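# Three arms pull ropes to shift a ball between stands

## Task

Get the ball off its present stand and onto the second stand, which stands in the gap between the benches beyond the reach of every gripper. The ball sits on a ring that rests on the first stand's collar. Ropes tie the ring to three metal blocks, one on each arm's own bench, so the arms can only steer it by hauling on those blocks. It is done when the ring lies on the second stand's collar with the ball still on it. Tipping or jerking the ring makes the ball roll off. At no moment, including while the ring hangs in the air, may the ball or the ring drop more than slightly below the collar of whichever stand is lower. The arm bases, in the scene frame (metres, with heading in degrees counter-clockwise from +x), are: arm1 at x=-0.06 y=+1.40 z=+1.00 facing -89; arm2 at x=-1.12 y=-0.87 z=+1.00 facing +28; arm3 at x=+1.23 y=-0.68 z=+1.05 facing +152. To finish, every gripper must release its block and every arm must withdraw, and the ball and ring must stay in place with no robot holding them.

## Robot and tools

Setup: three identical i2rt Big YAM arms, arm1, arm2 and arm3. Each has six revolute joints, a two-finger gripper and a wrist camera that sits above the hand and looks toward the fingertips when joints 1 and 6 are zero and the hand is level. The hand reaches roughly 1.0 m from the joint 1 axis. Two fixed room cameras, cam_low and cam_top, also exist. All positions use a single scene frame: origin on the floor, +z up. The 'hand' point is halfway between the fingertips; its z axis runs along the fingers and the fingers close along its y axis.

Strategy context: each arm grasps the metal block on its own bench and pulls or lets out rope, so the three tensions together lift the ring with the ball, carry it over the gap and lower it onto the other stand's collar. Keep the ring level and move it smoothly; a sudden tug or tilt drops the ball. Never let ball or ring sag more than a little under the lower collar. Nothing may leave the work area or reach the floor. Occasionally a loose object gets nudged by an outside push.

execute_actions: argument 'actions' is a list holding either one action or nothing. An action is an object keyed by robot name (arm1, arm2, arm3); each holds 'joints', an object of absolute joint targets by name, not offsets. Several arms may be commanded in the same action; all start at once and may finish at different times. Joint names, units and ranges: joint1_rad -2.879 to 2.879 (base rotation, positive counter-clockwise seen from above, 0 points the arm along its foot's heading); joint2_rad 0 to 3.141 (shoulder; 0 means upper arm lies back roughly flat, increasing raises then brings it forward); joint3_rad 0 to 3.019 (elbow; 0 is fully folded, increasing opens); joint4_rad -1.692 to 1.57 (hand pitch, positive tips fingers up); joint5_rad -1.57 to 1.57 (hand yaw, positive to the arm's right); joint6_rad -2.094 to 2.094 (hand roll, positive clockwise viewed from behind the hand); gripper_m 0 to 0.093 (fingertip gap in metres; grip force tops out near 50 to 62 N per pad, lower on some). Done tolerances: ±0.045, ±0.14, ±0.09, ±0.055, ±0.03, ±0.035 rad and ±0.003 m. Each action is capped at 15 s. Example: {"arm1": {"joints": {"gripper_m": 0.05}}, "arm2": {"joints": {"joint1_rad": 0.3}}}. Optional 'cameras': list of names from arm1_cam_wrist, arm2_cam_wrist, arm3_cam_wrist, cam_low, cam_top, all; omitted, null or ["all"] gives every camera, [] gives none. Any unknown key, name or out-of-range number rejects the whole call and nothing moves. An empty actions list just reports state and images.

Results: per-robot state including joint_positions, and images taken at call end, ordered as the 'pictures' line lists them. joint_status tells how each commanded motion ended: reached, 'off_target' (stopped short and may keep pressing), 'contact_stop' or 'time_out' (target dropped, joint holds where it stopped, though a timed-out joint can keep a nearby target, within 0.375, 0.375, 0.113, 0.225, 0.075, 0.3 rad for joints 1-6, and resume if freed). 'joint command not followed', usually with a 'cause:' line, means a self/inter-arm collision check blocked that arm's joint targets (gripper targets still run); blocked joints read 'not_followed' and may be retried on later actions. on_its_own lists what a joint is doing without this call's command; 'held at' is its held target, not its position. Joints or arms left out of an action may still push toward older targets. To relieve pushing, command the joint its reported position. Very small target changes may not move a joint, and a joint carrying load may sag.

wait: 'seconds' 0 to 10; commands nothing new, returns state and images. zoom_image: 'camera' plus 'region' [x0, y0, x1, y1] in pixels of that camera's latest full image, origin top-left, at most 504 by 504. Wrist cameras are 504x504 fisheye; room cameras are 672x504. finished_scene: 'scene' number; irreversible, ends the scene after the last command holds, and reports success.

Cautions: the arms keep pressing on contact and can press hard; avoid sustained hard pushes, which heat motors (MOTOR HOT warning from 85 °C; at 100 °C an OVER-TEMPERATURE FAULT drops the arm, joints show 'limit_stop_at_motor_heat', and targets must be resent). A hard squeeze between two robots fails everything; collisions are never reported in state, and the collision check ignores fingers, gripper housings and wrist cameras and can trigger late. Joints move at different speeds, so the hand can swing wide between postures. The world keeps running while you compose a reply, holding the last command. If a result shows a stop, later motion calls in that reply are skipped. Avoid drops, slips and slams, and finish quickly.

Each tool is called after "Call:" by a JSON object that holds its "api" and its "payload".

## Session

Call:
{"api": "execute_actions", "payload": {"actions": []}}

Scene clock: 0.00 s.
arm1.joint_positions: joint1_rad=+0.880 joint2_rad=+0.390 joint3_rad=+1.676 joint4_rad=-1.413 joint5_rad=+0.144 joint6_rad=-0.105 gripper_m=+0.094
arm1.joint_status: not commanded
arm1.hand: x=-0.0493 y=+1.3470 z=+1.6687 quat_wxyz=(-0.593, -0.261, -0.702, +0.295) (m; scene frame)
arm2.joint_positions: joint1_rad=-0.572 joint2_rad=+0.408 joint3_rad=+1.404 joint4_rad=-1.181 joint5_rad=-0.079 joint6_rad=+0.219 gripper_m=+0.095
arm2.joint_status: not commanded
arm2.hand: x=-0.9645 y=-0.8684 z=+1.6177 quat_wxyz=(-0.634, -0.093, -0.765, -0.070) (m; scene frame)
arm3.joint_positions: joint1_rad=+0.471 joint2_rad=+0.355 joint3_rad=+1.347 joint4_rad=-1.295 joint5_rad=-0.147 joint6_rad=-0.590 gripper_m=+0.094
arm3.joint_status: not commanded
arm3.hand: x=+1.1034 y=-0.6924 z=+1.6270 quat_wxyz=(-0.120, +0.756, +0.263, -0.587) (m; scene frame)
pictures: arm1_cam_wrist, arm2_cam_wrist, arm3_cam_wrist, cam_low, cam_top
Images, in order (width x height): arm1_cam_wrist 504x504, arm2_cam_wrist 504x504, arm3_cam_wrist 504x504, cam_low 672x504, cam_top 672x504.

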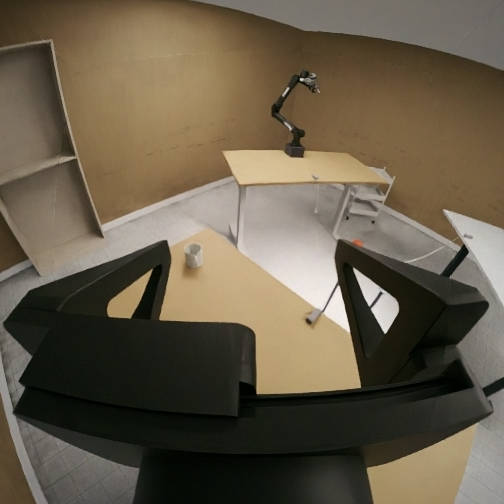

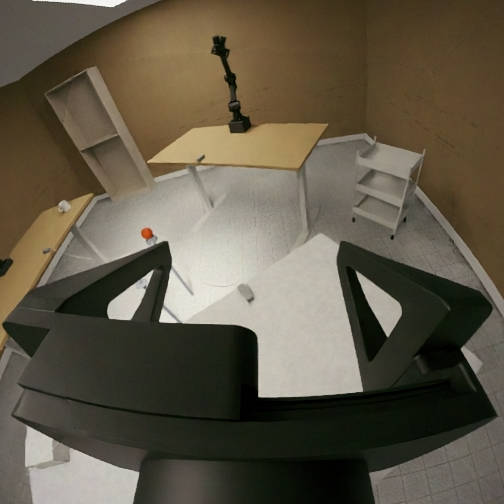

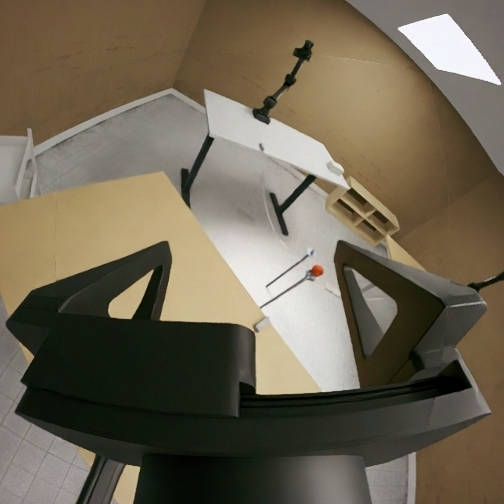

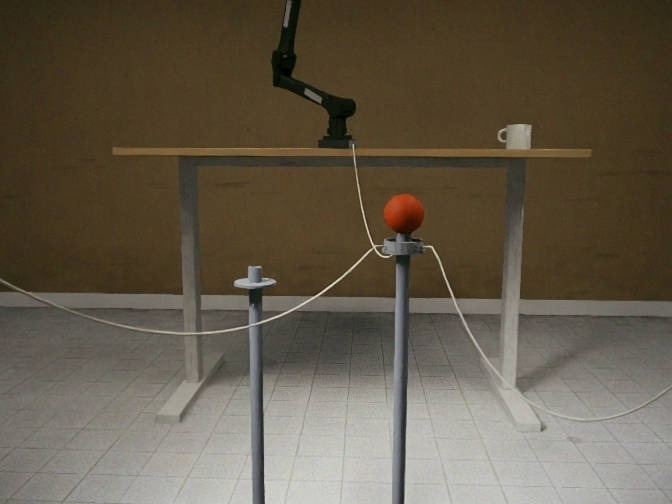

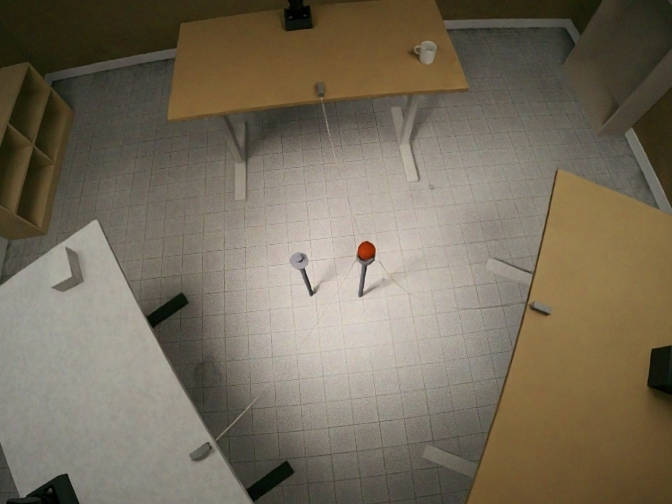

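Call:
{"api": "zoom_image", "payload": {"camera": "cam_low", "region": [355, 180, 455, 280]}}

Call:
{"api": "zoom_image", "payload": {"camera": "cam_low", "region": [215, 240, 295, 320]}}

Call:
{"api": "zoom_image", "payload": {"camera": "cam_top", "region": [340, 230, 400, 305]}}

Call:
{"api": "zoom_image", "payload": {"camera": "cam_top", "region": [275, 240, 335, 305]}}

Region (355, 180, 455, 280) of cam_low's 672x504 image, scaled by 5.040, with more detail than that image has.

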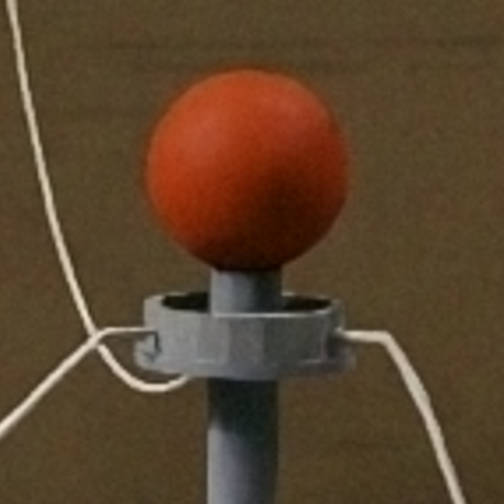

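Region (215, 240, 295, 320) of cam_low's 672x504 image, scaled by 6.300, with more detail than that image has.

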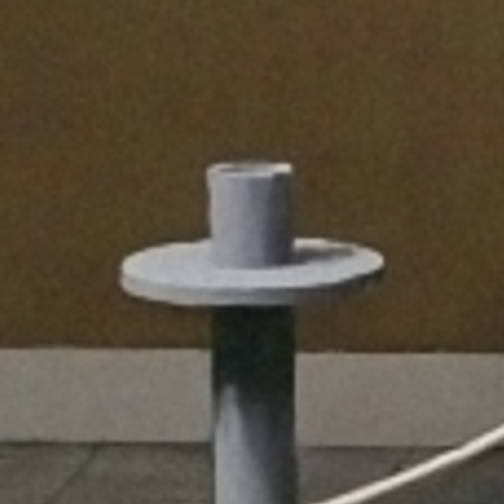

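Region (340, 230, 400, 305) of cam_top's 672x504 image, scaled by 6.720, with more detail than that image has; it fills the left 403 columns of this view, and the rest is white.

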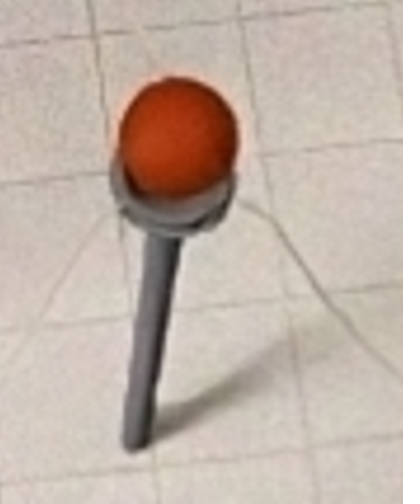

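Region (275, 240, 335, 305) of cam_top's 672x504 image, scaled by 7.754, with more detail than that image has; it fills the left 465 columns of this view, and the rest is white.

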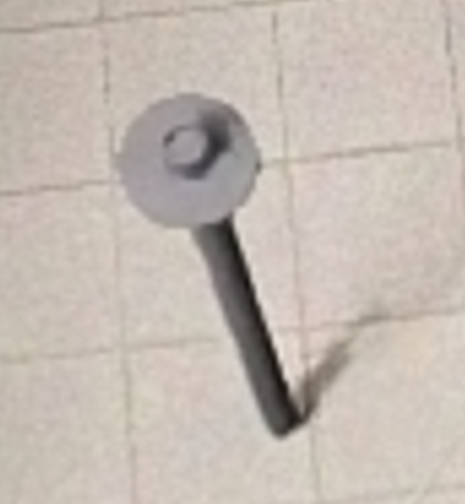

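Call:
{"api": "zoom_image", "payload": {"camera": "cam_top", "region": [300, 70, 345, 115]}}

Call:
{"api": "zoom_image", "payload": {"camera": "cam_top", "region": [175, 425, 230, 480]}}

Call:
{"api": "zoom_image", "payload": {"camera": "cam_top", "region": [515, 285, 565, 335]}}

Call:
{"api": "zoom_image", "payload": {"camera": "cam_top", "region": [190, 80, 570, 470]}}

Region (300, 70, 345, 115) of cam_top's 672x504 image, scaled by 11.200, with more detail than that image has.

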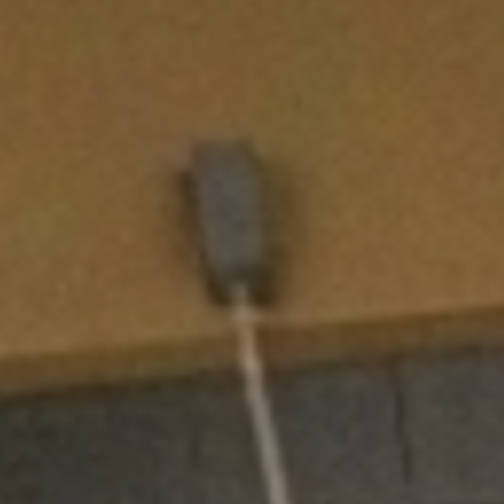

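Region (175, 425, 230, 480) of cam_top's 672x504 image, scaled by 9.164, with more detail than that image has.

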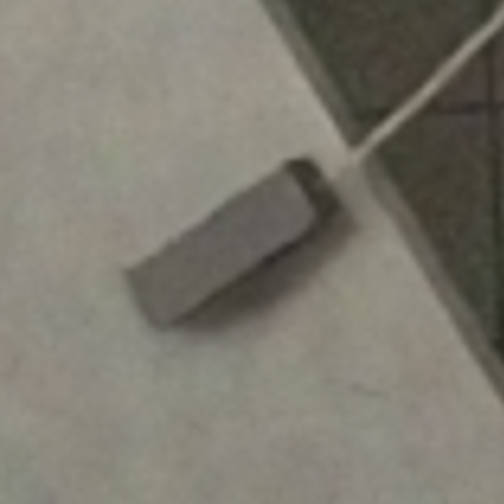

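Region (515, 285, 565, 335) of cam_top's 672x504 image, scaled by 10.080, with more detail than that image has.

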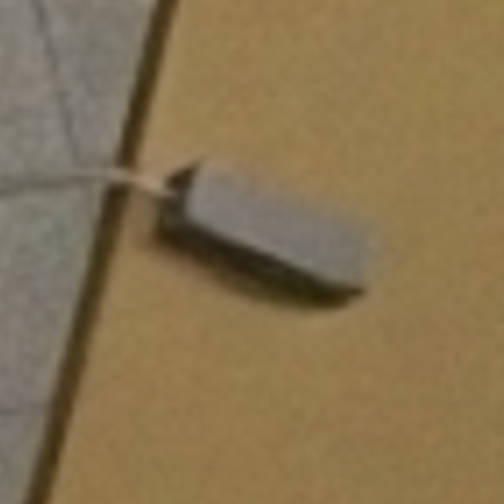

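Region (190, 80, 570, 470) of cam_top's 672x504 image, scaled by 1.292, with more detail than that image has; it fills the left 491 columns of this view, and the rest is white.

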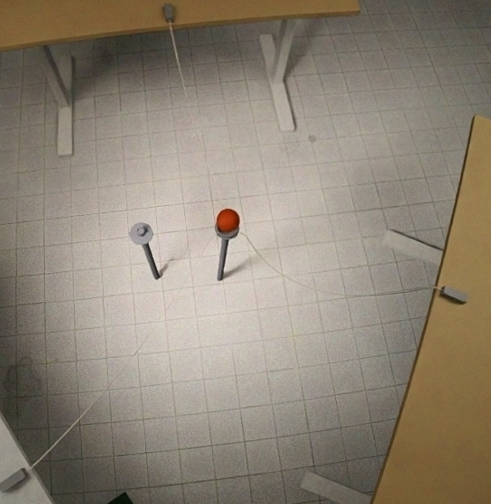

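Call:
{"api": "execute_actions", "payload": {"actions": [{"arm1":{"joints":{"joint1_rad":0.119,"joint2_rad":1.900,"joint3_rad":1.508,"joint4_rad":-1.128,"joint5_rad":0,"joint6_rad":0.105,"gripper_m":0.09}},"arm2":{"joints":{"joint1_rad":-0.210,"joint2_rad":1.945,"joint3_rad":1.625,"joint4_rad":-1.205,"joint5_rad":0,"joint6_rad":-0.214,"gripper_m":0.09}},"arm3":{"joints":{"joint1_rad":-0.120,"joint2_rad":1.972,"joint3_rad":1.465,"joint4_rad":-1.003,"joint5_rad":0,"joint6_rad":-0.112,"gripper_m":0.09}}}]}}

Scene clock: 122.10 s.
arm1.joint_positions: joint1_rad=+0.115 joint2_rad=+1.911 joint3_rad=+1.495 joint4_rad=-1.138 joint5_rad=-0.001 joint6_rad=+0.097 gripper_m=+0.090
arm1.joint_status: all done
arm1.hand: x=+0.0126 y=+0.8406 z=+1.0567 quat_wxyz=(-0.009, -0.695, -0.719, -0.004) (m; scene frame)
arm2.joint_positions: joint1_rad=-0.214 joint2_rad=+1.940 joint3_rad=+1.621 joint4_rad=-1.201 joint5_rad=-0.003 joint6_rad=-0.207 gripper_m=+0.090
arm2.joint_status: all done
arm2.hand: x=-0.5406 y=-0.7112 z=+1.0921 quat_wxyz=(-0.024, +0.235, -0.972, -0.001) (m; scene frame)
arm3.joint_positions: joint1_rad=-0.116 joint2_rad=+1.974 joint3_rad=+1.449 joint4_rad=-1.007 joint5_rad=-0.001 joint6_rad=-0.121 gripper_m=+0.090
arm3.joint_status: all done
arm3.hand: x=+0.7590 y=-0.3476 z=+1.0705 quat_wxyz=(+0.000, +0.970, -0.242, -0.024) (m; scene frame)
pictures: arm1_cam_wrist, arm2_cam_wrist, arm3_cam_wrist, cam_low, cam_top
Images, in order (width x height): arm1_cam_wrist 504x504, arm2_cam_wrist 504x504, arm3_cam_wrist 504x504, cam_low 672x504, cam_top 672x504.

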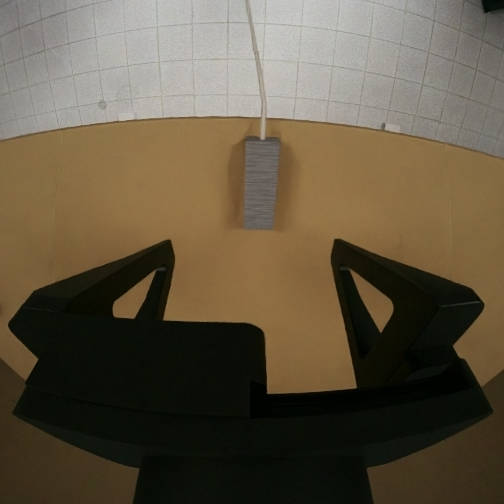

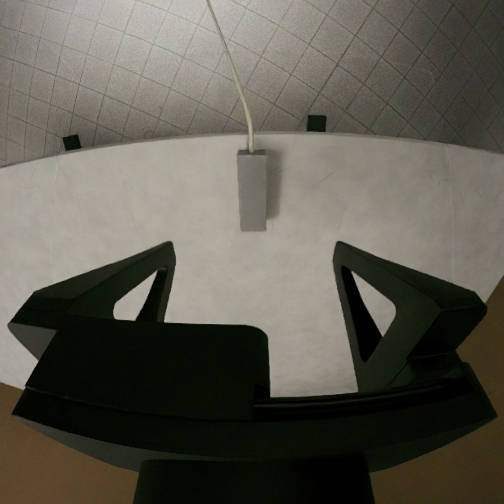

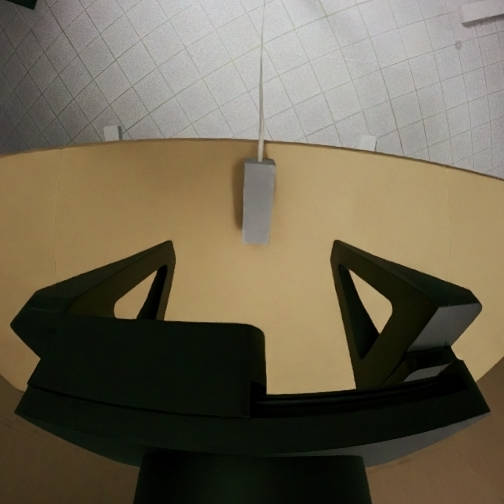

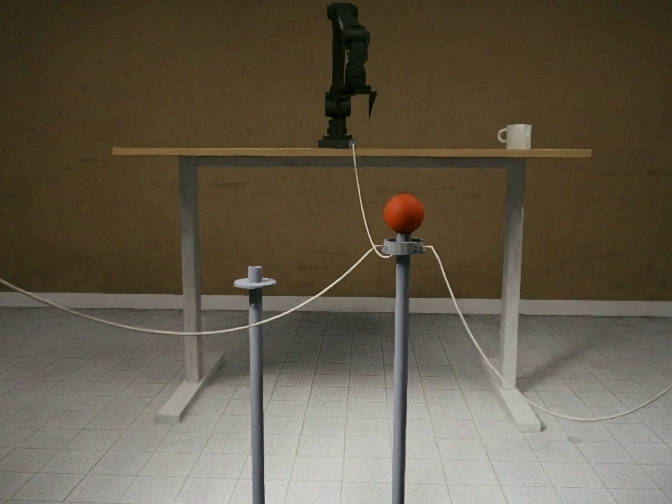

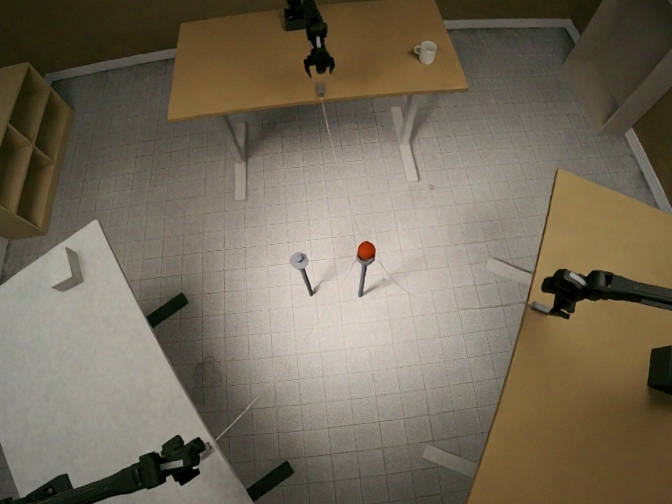

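Call:
{"api": "execute_actions", "payload": {"actions": [{"arm1":{"joints":{"joint1_rad":0.090,"joint2_rad":2.020,"joint3_rad":1.444,"joint4_rad":-0.947,"joint6_rad":0.125,"gripper_m":0.06}},"arm2":{"joints":{"joint2_rad":2.048,"joint3_rad":1.513,"joint4_rad":-1.010,"gripper_m":0.06}},"arm3":{"joints":{"joint1_rad":-0.135,"joint2_rad":2.100,"joint3_rad":1.387,"joint4_rad":-0.819,"joint6_rad":-0.081,"gripper_m":0.06}}}], "cameras": ["arm1_cam_wrist","arm2_cam_wrist","arm3_cam_wrist"]}}

Scene clock: 178.90 s.
arm1.joint_positions: joint1_rad=+0.102 joint2_rad=+2.041 joint3_rad=+1.432 joint4_rad=-0.963 joint5_rad=-0.001 joint6_rad=+0.116 gripper_m=+0.060
arm1.joint_status: all done
arm1.hand: x=+0.0068 y=+0.8392 z=+0.9650 quat_wxyz=(-0.002, -0.706, -0.708, -0.009) (m; scene frame)
arm2.joint_positions: joint1_rad=-0.214 joint2_rad=+2.049 joint3_rad=+1.513 joint4_rad=-1.019 joint5_rad=-0.003 joint6_rad=-0.207 gripper_m=+0.060
arm2.joint_status: all done
arm2.hand: x=-0.5494 y=-0.7137 z=+0.9923 quat_wxyz=(-0.006, +0.235, -0.972, -0.001) (m; scene frame)
arm3.joint_positions: joint1_rad=-0.122 joint2_rad=+2.117 joint3_rad=+1.372 joint4_rad=-0.830 joint5_rad=-0.001 joint6_rad=-0.090 gripper_m=+0.060
arm3.joint_status: all done
arm3.hand: x=+0.7734 y=-0.3552 z=+0.9695 quat_wxyz=(+0.008, +0.966, -0.260, -0.003) (m; scene frame)
pictures: arm1_cam_wrist, arm2_cam_wrist, arm3_cam_wrist
Images, in order (width x height): arm1_cam_wrist 504x504, arm2_cam_wrist 504x504, arm3_cam_wrist 504x504.

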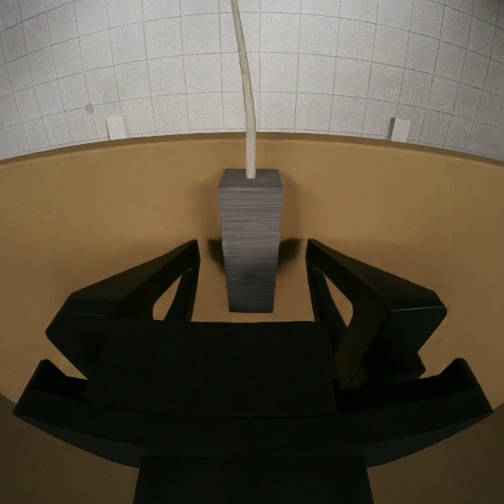

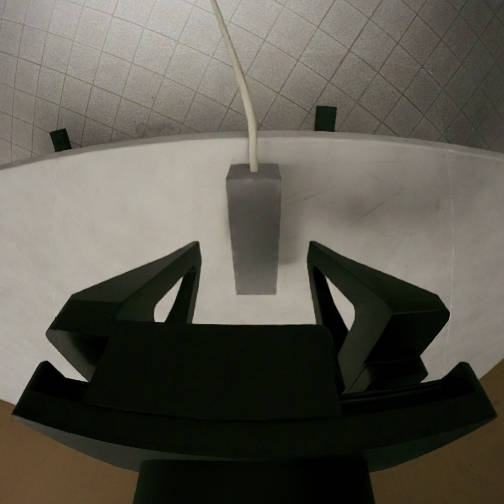

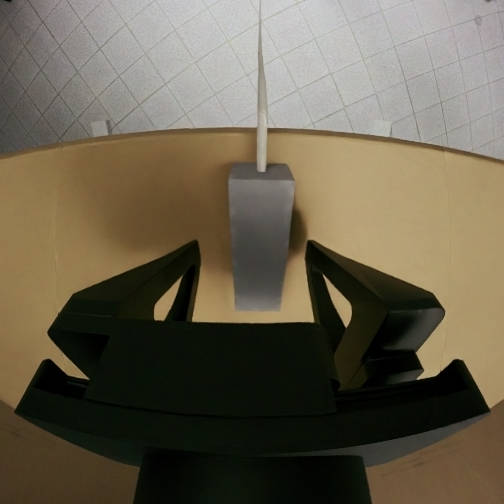

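Call:
{"api": "execute_actions", "payload": {"actions": [{"arm1":{"joints":{"gripper_m":0.015}},"arm2":{"joints":{"joint2_rad":2.082}},"arm3":{"joints":{"gripper_m":0.015}}}]}}

Call:
{"api": "zoom_image", "payload": {"camera": "cam_low", "region": [420, 230, 672, 440]}}

Call:
{"api": "zoom_image", "payload": {"camera": "cam_low", "region": [0, 230, 252, 360]}}

Call:
{"api": "zoom_image", "payload": {"camera": "cam_low", "region": [330, 130, 430, 270]}}

Scene clock: 299.63 s.
arm1.joint_positions: joint1_rad=+0.102 joint2_rad=+2.041 joint3_rad=+1.432 joint4_rad=-0.963 joint5_rad=-0.001 joint6_rad=+0.117 gripper_m=+0.025
arm1.joint_status: gripper_m off_target (ended at +0.025, target +0.015)
arm1.hand: x=+0.0068 y=+0.8392 z=+0.9650 quat_wxyz=(-0.002, -0.707, -0.707, -0.009) (m; scene frame)
arm2.joint_positions: joint1_rad=-0.214 joint2_rad=+2.062 joint3_rad=+1.513 joint4_rad=-1.019 joint5_rad=-0.003 joint6_rad=-0.207 gripper_m=+0.060
arm2.joint_status: all done
arm2.hand: x=-0.5511 y=-0.7142 z=+0.9852 quat_wxyz=(+0.000, +0.235, -0.972, +0.000) (m; scene frame)
arm3.joint_positions: joint1_rad=-0.122 joint2_rad=+2.117 joint3_rad=+1.372 joint4_rad=-0.830 joint5_rad=-0.001 joint6_rad=-0.089 gripper_m=+0.025
arm3.joint_status: gripper_m off_target (ended at +0.025, target +0.015)
arm3.hand: x=+0.7735 y=-0.3551 z=+0.9695 quat_wxyz=(+0.007, +0.965, -0.261, -0.003) (m; scene frame)
pictures: arm1_cam_wrist, arm2_cam_wrist, arm3_cam_wrist, cam_low, cam_top
Images, in order (width x height): arm1_cam_wrist 504x504, arm2_cam_wrist 504x504, arm3_cam_wrist 504x504, cam_low 672x504, cam_top 672x504.

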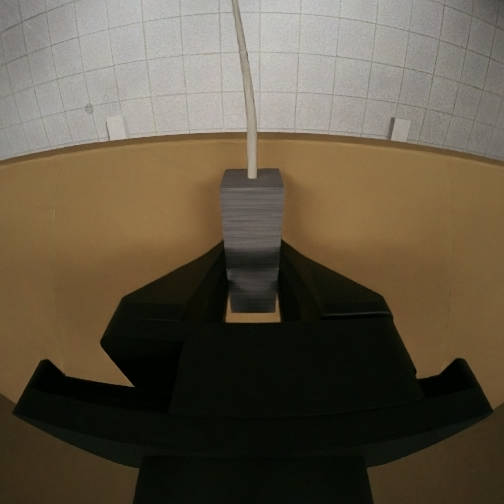

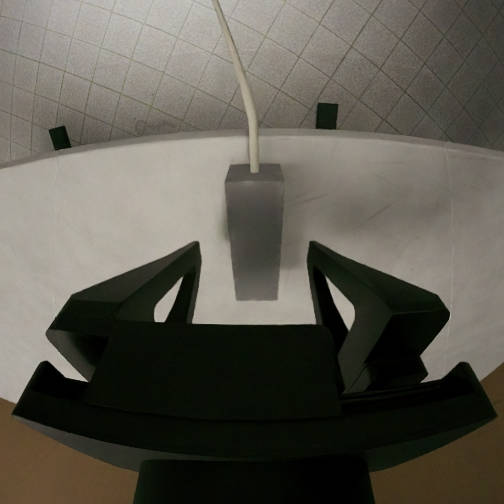

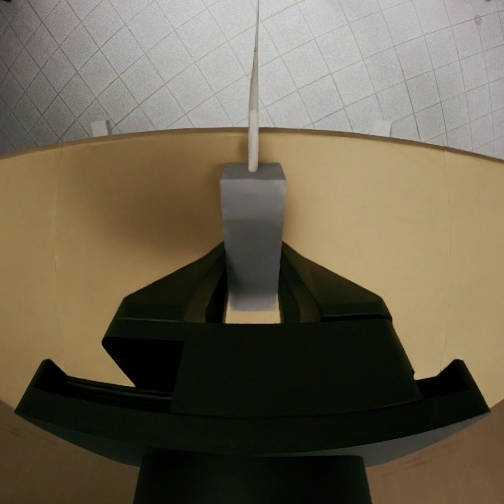

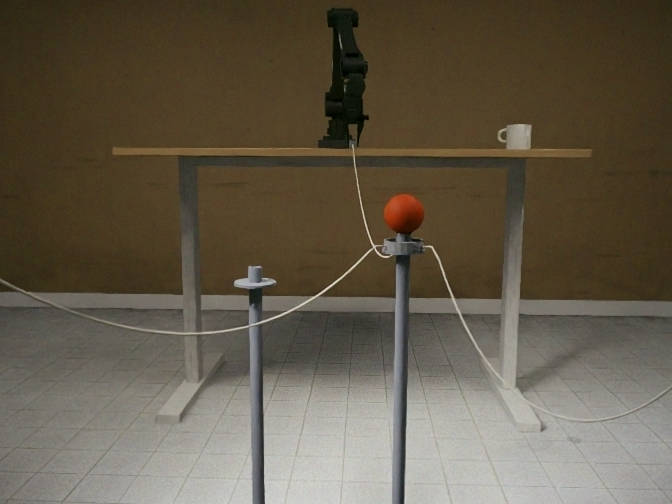

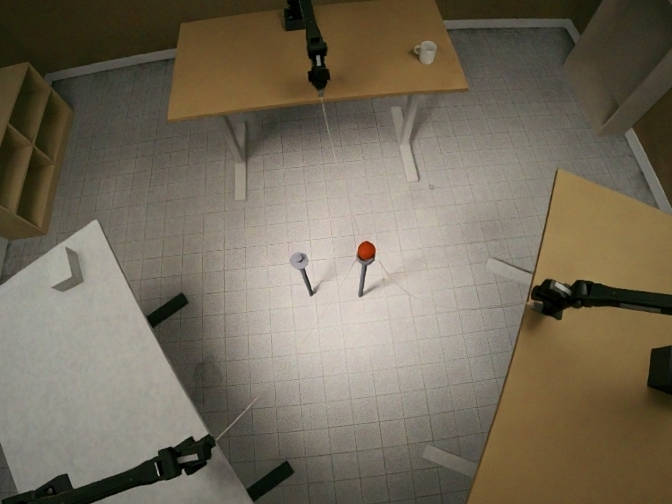

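Region (420, 230, 672, 440) of cam_low's 672x504 image, scaled by 2.000, with more detail than that image has.

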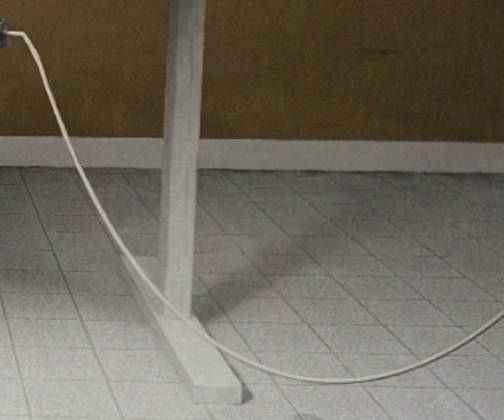

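Region (0, 230, 252, 360) of cam_low's 672x504 image, scaled by 2.000, with more detail than that image has; it fills the top 260 rows of this view, and the rest is white.

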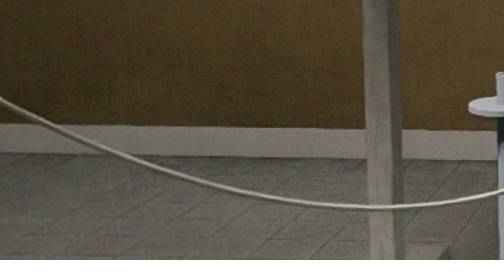

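Region (330, 130, 430, 270) of cam_low's 672x504 image, scaled by 3.600, with more detail than that image has; it fills the left 360 columns of this view, and the rest is white.

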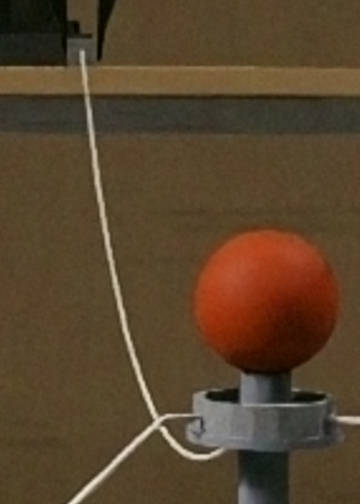

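Call:
{"api": "execute_actions", "payload": {"actions": []}}

Scene clock: 334.33 s.
arm1.joint_positions: joint1_rad=+0.102 joint2_rad=+2.041 joint3_rad=+1.432 joint4_rad=-0.963 joint5_rad=-0.001 joint6_rad=+0.117 gripper_m=+0.025
arm1.joint_status: gripper_m off_target (ended at +0.025, target +0.015)
arm1.hand: x=+0.0068 y=+0.8392 z=+0.9650 quat_wxyz=(-0.002, -0.707, -0.707, -0.009) (m; scene frame)
arm2.joint_positions: joint1_rad=-0.214 joint2_rad=+2.062 joint3_rad=+1.513 joint4_rad=-1.019 joint5_rad=-0.003 joint6_rad=-0.207 gripper_m=+0.060
arm2.joint_status: all done
arm2.hand: x=-0.5511 y=-0.7142 z=+0.9852 quat_wxyz=(+0.000, +0.235, -0.972, +0.000) (m; scene frame)
arm3.joint_positions: joint1_rad=-0.122 joint2_rad=+2.117 joint3_rad=+1.372 joint4_rad=-0.830 joint5_rad=-0.001 joint6_rad=-0.089 gripper_m=+0.025
arm3.joint_status: gripper_m off_target (ended at +0.025, target +0.015)
arm3.hand: x=+0.7735 y=-0.3551 z=+0.9695 quat_wxyz=(+0.007, +0.965, -0.261, -0.003) (m; scene frame)
pictures: arm1_cam_wrist, arm2_cam_wrist, arm3_cam_wrist, cam_low, cam_top
Images, in order (width x height): arm1_cam_wrist 504x504, arm2_cam_wrist 504x504, arm3_cam_wrist 504x504, cam_low 672x504, cam_top 672x504.

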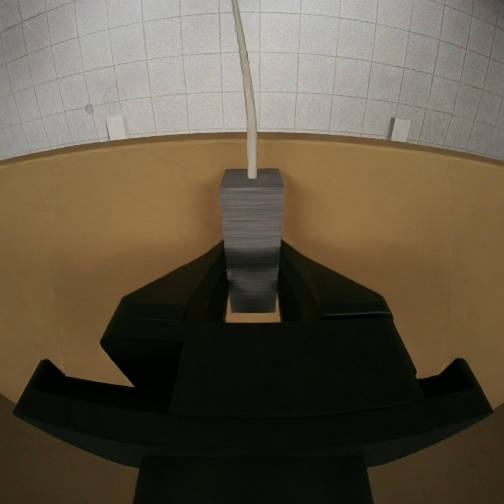

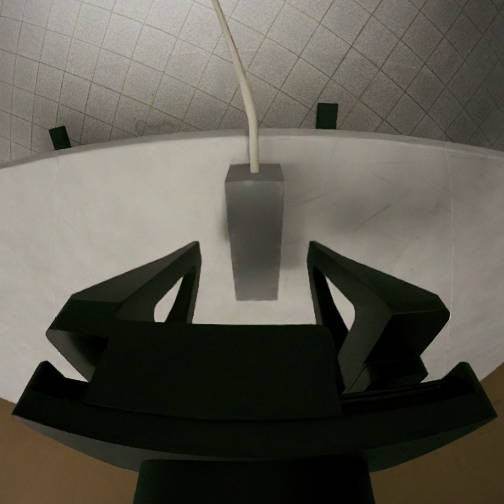

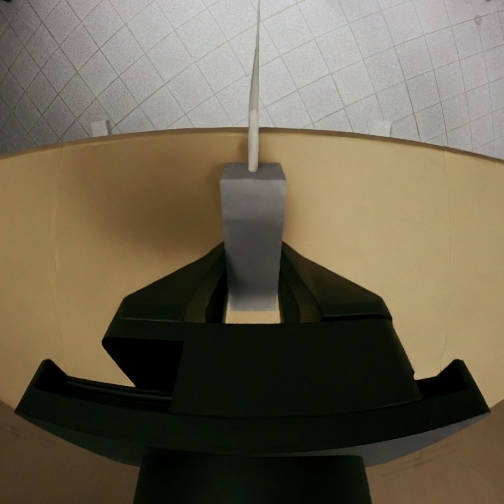

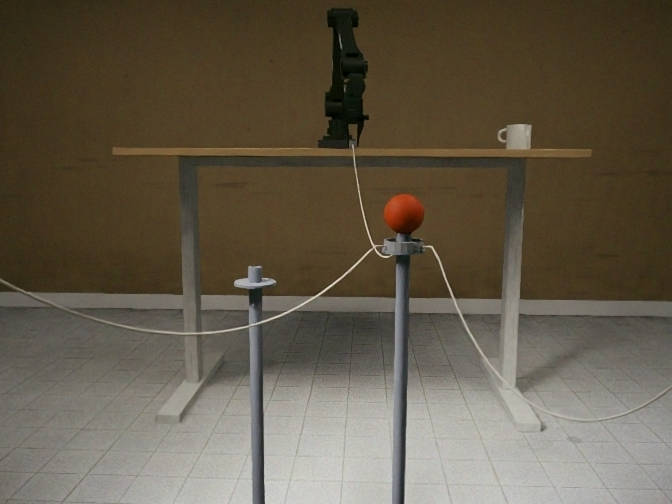

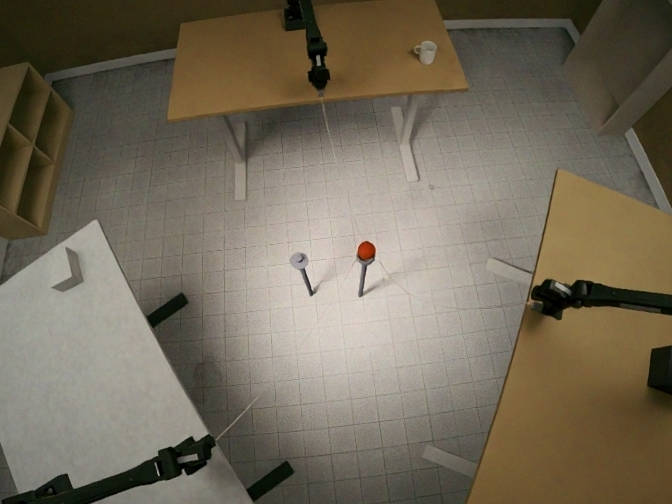

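Call:
{"api": "execute_actions", "payload": {"actions": [{"arm2": {"joints": {"gripper_m": 0.015}}}], "cameras": ["arm2_cam_wrist", "cam_low", "cam_top"]}}

Call:
{"api": "zoom_image", "payload": {"camera": "cam_top", "region": [320, 210, 420, 310]}}

Call:
{"api": "zoom_image", "payload": {"camera": "cam_low", "region": [350, 180, 460, 290]}}

Scene clock: 341.27 s.
arm1.joint_positions: joint1_rad=+0.102 joint2_rad=+2.041 joint3_rad=+1.432 joint4_rad=-0.963 joint5_rad=-0.001 joint6_rad=+0.117 gripper_m=+0.025
arm1.joint_status: not commanded
arm1.hand: x=+0.0068 y=+0.8392 z=+0.9650 quat_wxyz=(-0.002, -0.707, -0.707, -0.009) (m; scene frame)
arm2.joint_positions: joint1_rad=-0.214 joint2_rad=+2.062 joint3_rad=+1.513 joint4_rad=-1.019 joint5_rad=-0.002 joint6_rad=-0.208 gripper_m=+0.025
arm2.joint_status: gripper_m off_target (ended at +0.025, target +0.015)
arm2.hand: x=-0.5509 y=-0.7143 z=+0.9852 quat_wxyz=(+0.000, +0.236, -0.972, +0.000) (m; scene frame)
arm3.joint_positions: joint1_rad=-0.122 joint2_rad=+2.117 joint3_rad=+1.372 joint4_rad=-0.830 joint5_rad=-0.001 joint6_rad=-0.089 gripper_m=+0.025
arm3.joint_status: not commanded
arm3.hand: x=+0.7735 y=-0.3551 z=+0.9695 quat_wxyz=(+0.007, +0.965, -0.261, -0.003) (m; scene frame)
pictures: arm2_cam_wrist, cam_low, cam_top
Images, in order (width x height): arm2_cam_wrist 504x504, cam_low 672x504, cam_top 672x504.

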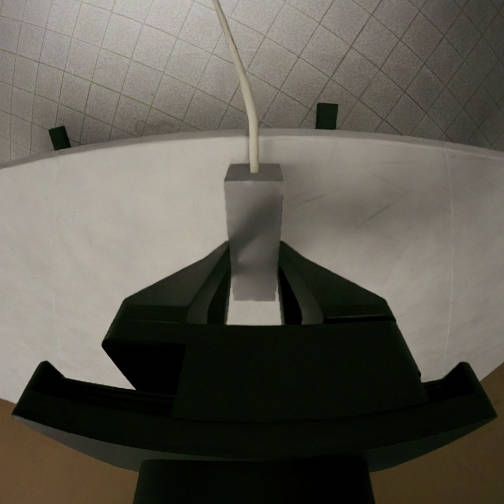

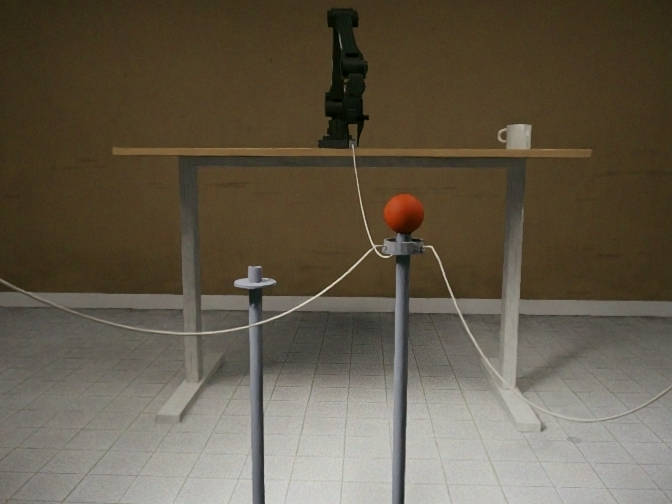

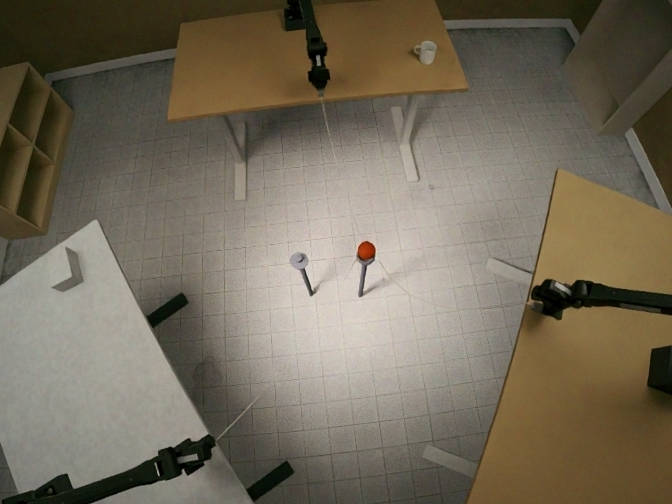

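Region (320, 210, 420, 310) of cam_top's 672x504 image, scaled by 5.040, with more detail than that image has.

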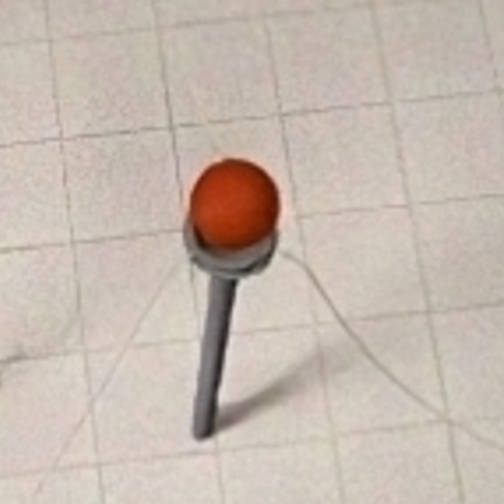

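Region (350, 180, 460, 290) of cam_low's 672x504 image, scaled by 4.582, with more detail than that image has.

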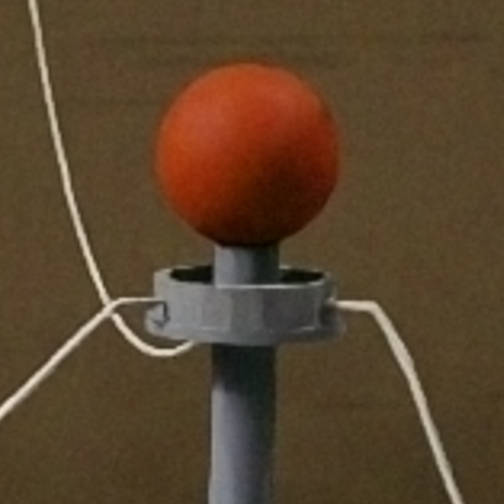

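Call:
{"api": "execute_actions", "payload": {"actions": [{"arm1": {"joints": {"joint1_rad": 0.065, "joint2_rad": 1.803, "joint3_rad": 1.647, "joint4_rad": -1.374, "joint6_rad": -0.092}}, "arm2": {"joints": {"joint1_rad": -0.010, "joint2_rad": 1.795, "joint3_rad": 1.801, "joint4_rad": -1.532, "joint6_rad": -0.233}}, "arm3": {"joints": {"joint1_rad": -0.734, "joint2_rad": 1.295, "joint3_rad": 1.087, "joint4_rad": -1.345, "joint6_rad": -0.889}}}], "cameras": ["cam_low", "cam_top"]}}

Scene clock: 462.03 s.
arm1.joint_positions: joint1_rad=+0.072 joint2_rad=+1.812 joint3_rad=+1.622 joint4_rad=-1.360 joint5_rad=-0.001 joint6_rad=-0.083 gripper_m=+0.025
arm1.joint_status: all done
arm1.hand: x=-0.0138 y=+0.8442 z=+1.1557 quat_wxyz=(-0.010, -0.644, -0.765, -0.001) (m; scene frame)
arm2.joint_positions: joint1_rad=-0.016 joint2_rad=+1.808 joint3_rad=+1.790 joint4_rad=-1.524 joint5_rad=-0.002 joint6_rad=-0.227 gripper_m=+0.025
arm2.joint_status: all done
arm2.hand: x=-0.6107 y=-0.6152 z=+1.2280 quat_wxyz=(-0.012, +0.339, -0.941, -0.002) (m; scene frame)
arm3.joint_positions: joint1_rad=-0.730 joint2_rad=+1.291 joint3_rad=+1.079 joint4_rad=-1.337 joint5_rad=+0.002 joint6_rad=-0.880 gripper_m=+0.025
arm3.joint_status: all done
arm3.hand: x=+1.1090 y=-0.3342 z=+1.2379 quat_wxyz=(-0.004, +0.985, -0.172, -0.010) (m; scene frame)
pictures: cam_low, cam_top
Images, in order (width x height): cam_low 672x504, cam_top 672x504.

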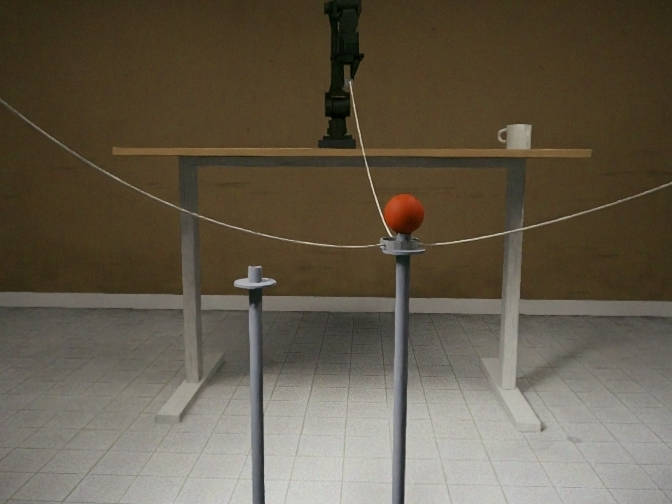

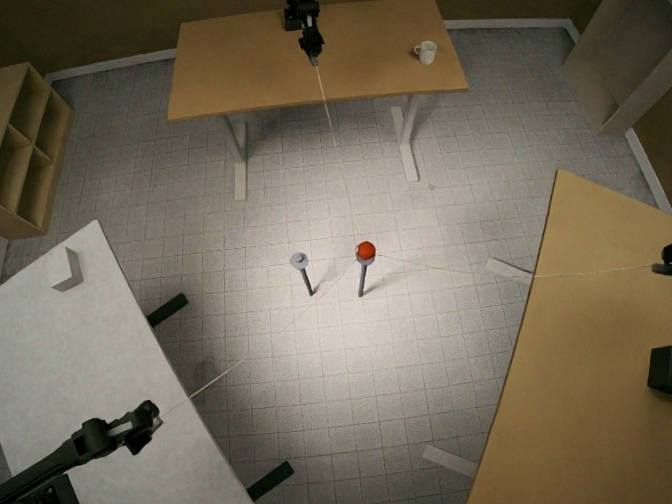

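Call:
{"api": "wait", "payload": {"seconds": 6}}

Call:
{"api": "zoom_image", "payload": {"camera": "cam_low", "region": [330, 170, 480, 290]}}

Call:
{"api": "zoom_image", "payload": {"camera": "cam_top", "region": [330, 220, 400, 290]}}

Scene clock: 475.67 s.
arm1.joint_positions: joint1_rad=+0.072 joint2_rad=+1.812 joint3_rad=+1.622 joint4_rad=-1.360 joint5_rad=-0.001 joint6_rad=-0.083 gripper_m=+0.025
arm1.joint_status: all done
arm1.hand: x=-0.0138 y=+0.8442 z=+1.1557 quat_wxyz=(-0.010, -0.644, -0.765, -0.001) (m; scene frame)
arm2.joint_positions: joint1_rad=-0.016 joint2_rad=+1.808 joint3_rad=+1.790 joint4_rad=-1.524 joint5_rad=-0.002 joint6_rad=-0.227 gripper_m=+0.025
arm2.joint_status: all done
arm2.hand: x=-0.6107 y=-0.6152 z=+1.2280 quat_wxyz=(-0.012, +0.339, -0.941, -0.002) (m; scene frame)
arm3.joint_positions: joint1_rad=-0.730 joint2_rad=+1.291 joint3_rad=+1.079 joint4_rad=-1.337 joint5_rad=+0.002 joint6_rad=-0.880 gripper_m=+0.025
arm3.joint_status: all done
arm3.hand: x=+1.1090 y=-0.3342 z=+1.2379 quat_wxyz=(-0.004, +0.985, -0.172, -0.010) (m; scene frame)
wait: 6.00 s; at rest from the start
pictures: arm1_cam_wrist, arm2_cam_wrist, arm3_cam_wrist, cam_low, cam_top
Images, in order (width x height): arm1_cam_wrist 504x504, arm2_cam_wrist 504x504, arm3_cam_wrist 504x504, cam_low 672x504, cam_top 672x504.

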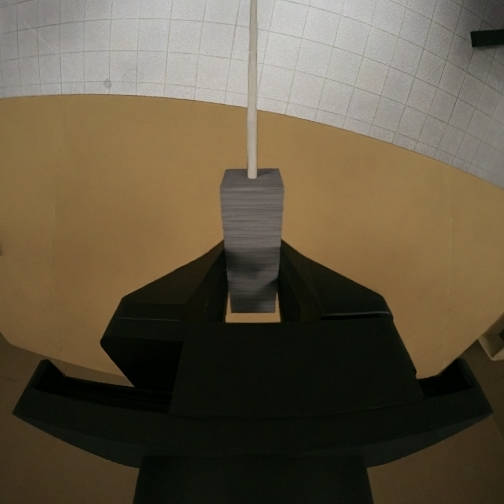

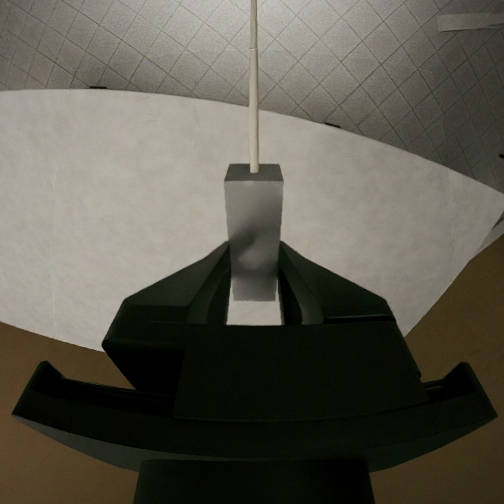

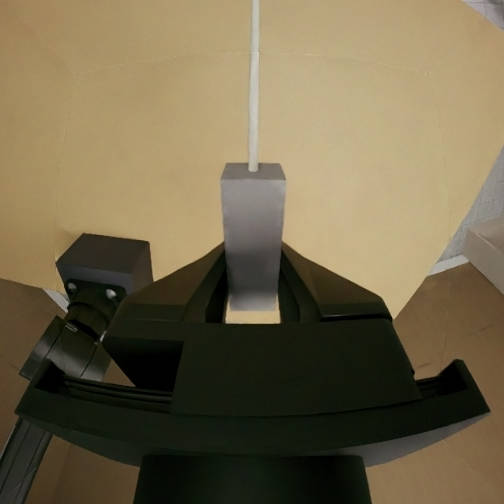

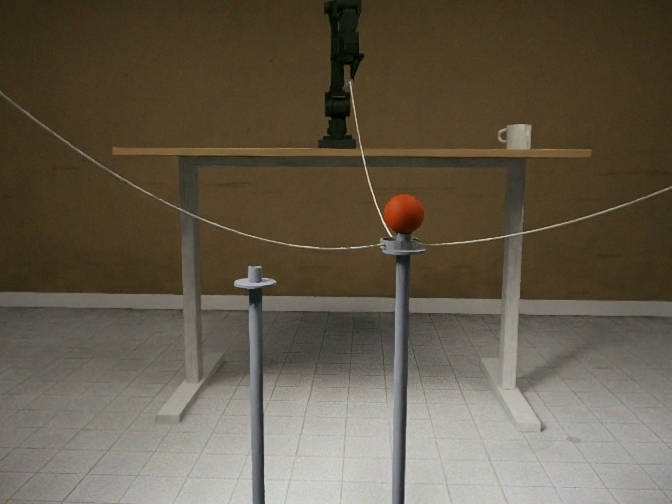

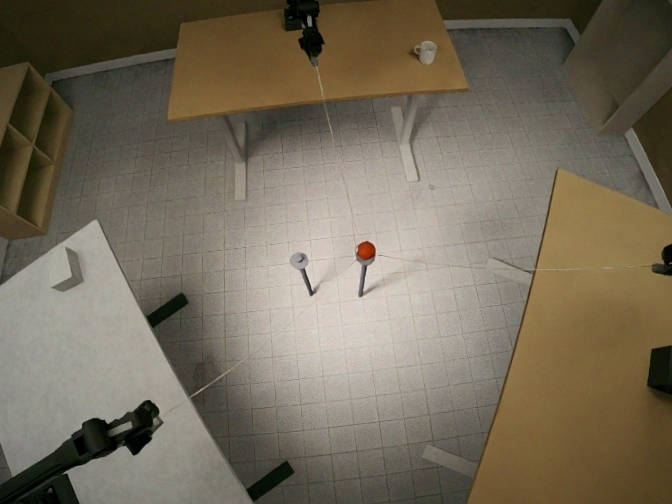

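Region (330, 170, 480, 290) of cam_low's 672x504 image, scaled by 3.360, with more detail than that image has; it fills the top 403 rows of this view, and the rest is white.

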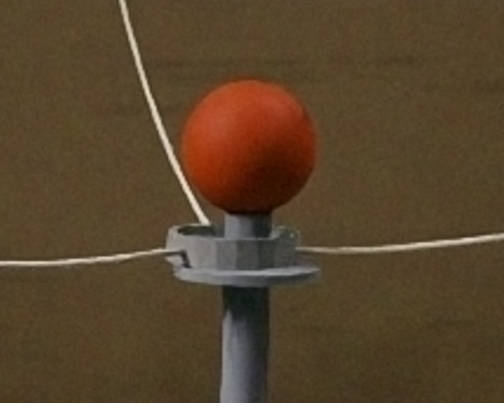

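Region (330, 220, 400, 290) of cam_top's 672x504 image, scaled by 7.200, with more detail than that image has.

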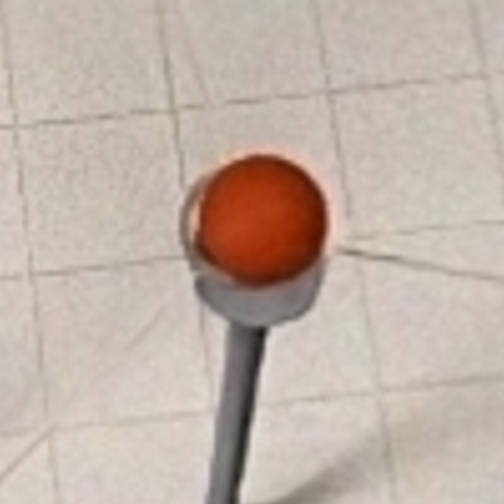

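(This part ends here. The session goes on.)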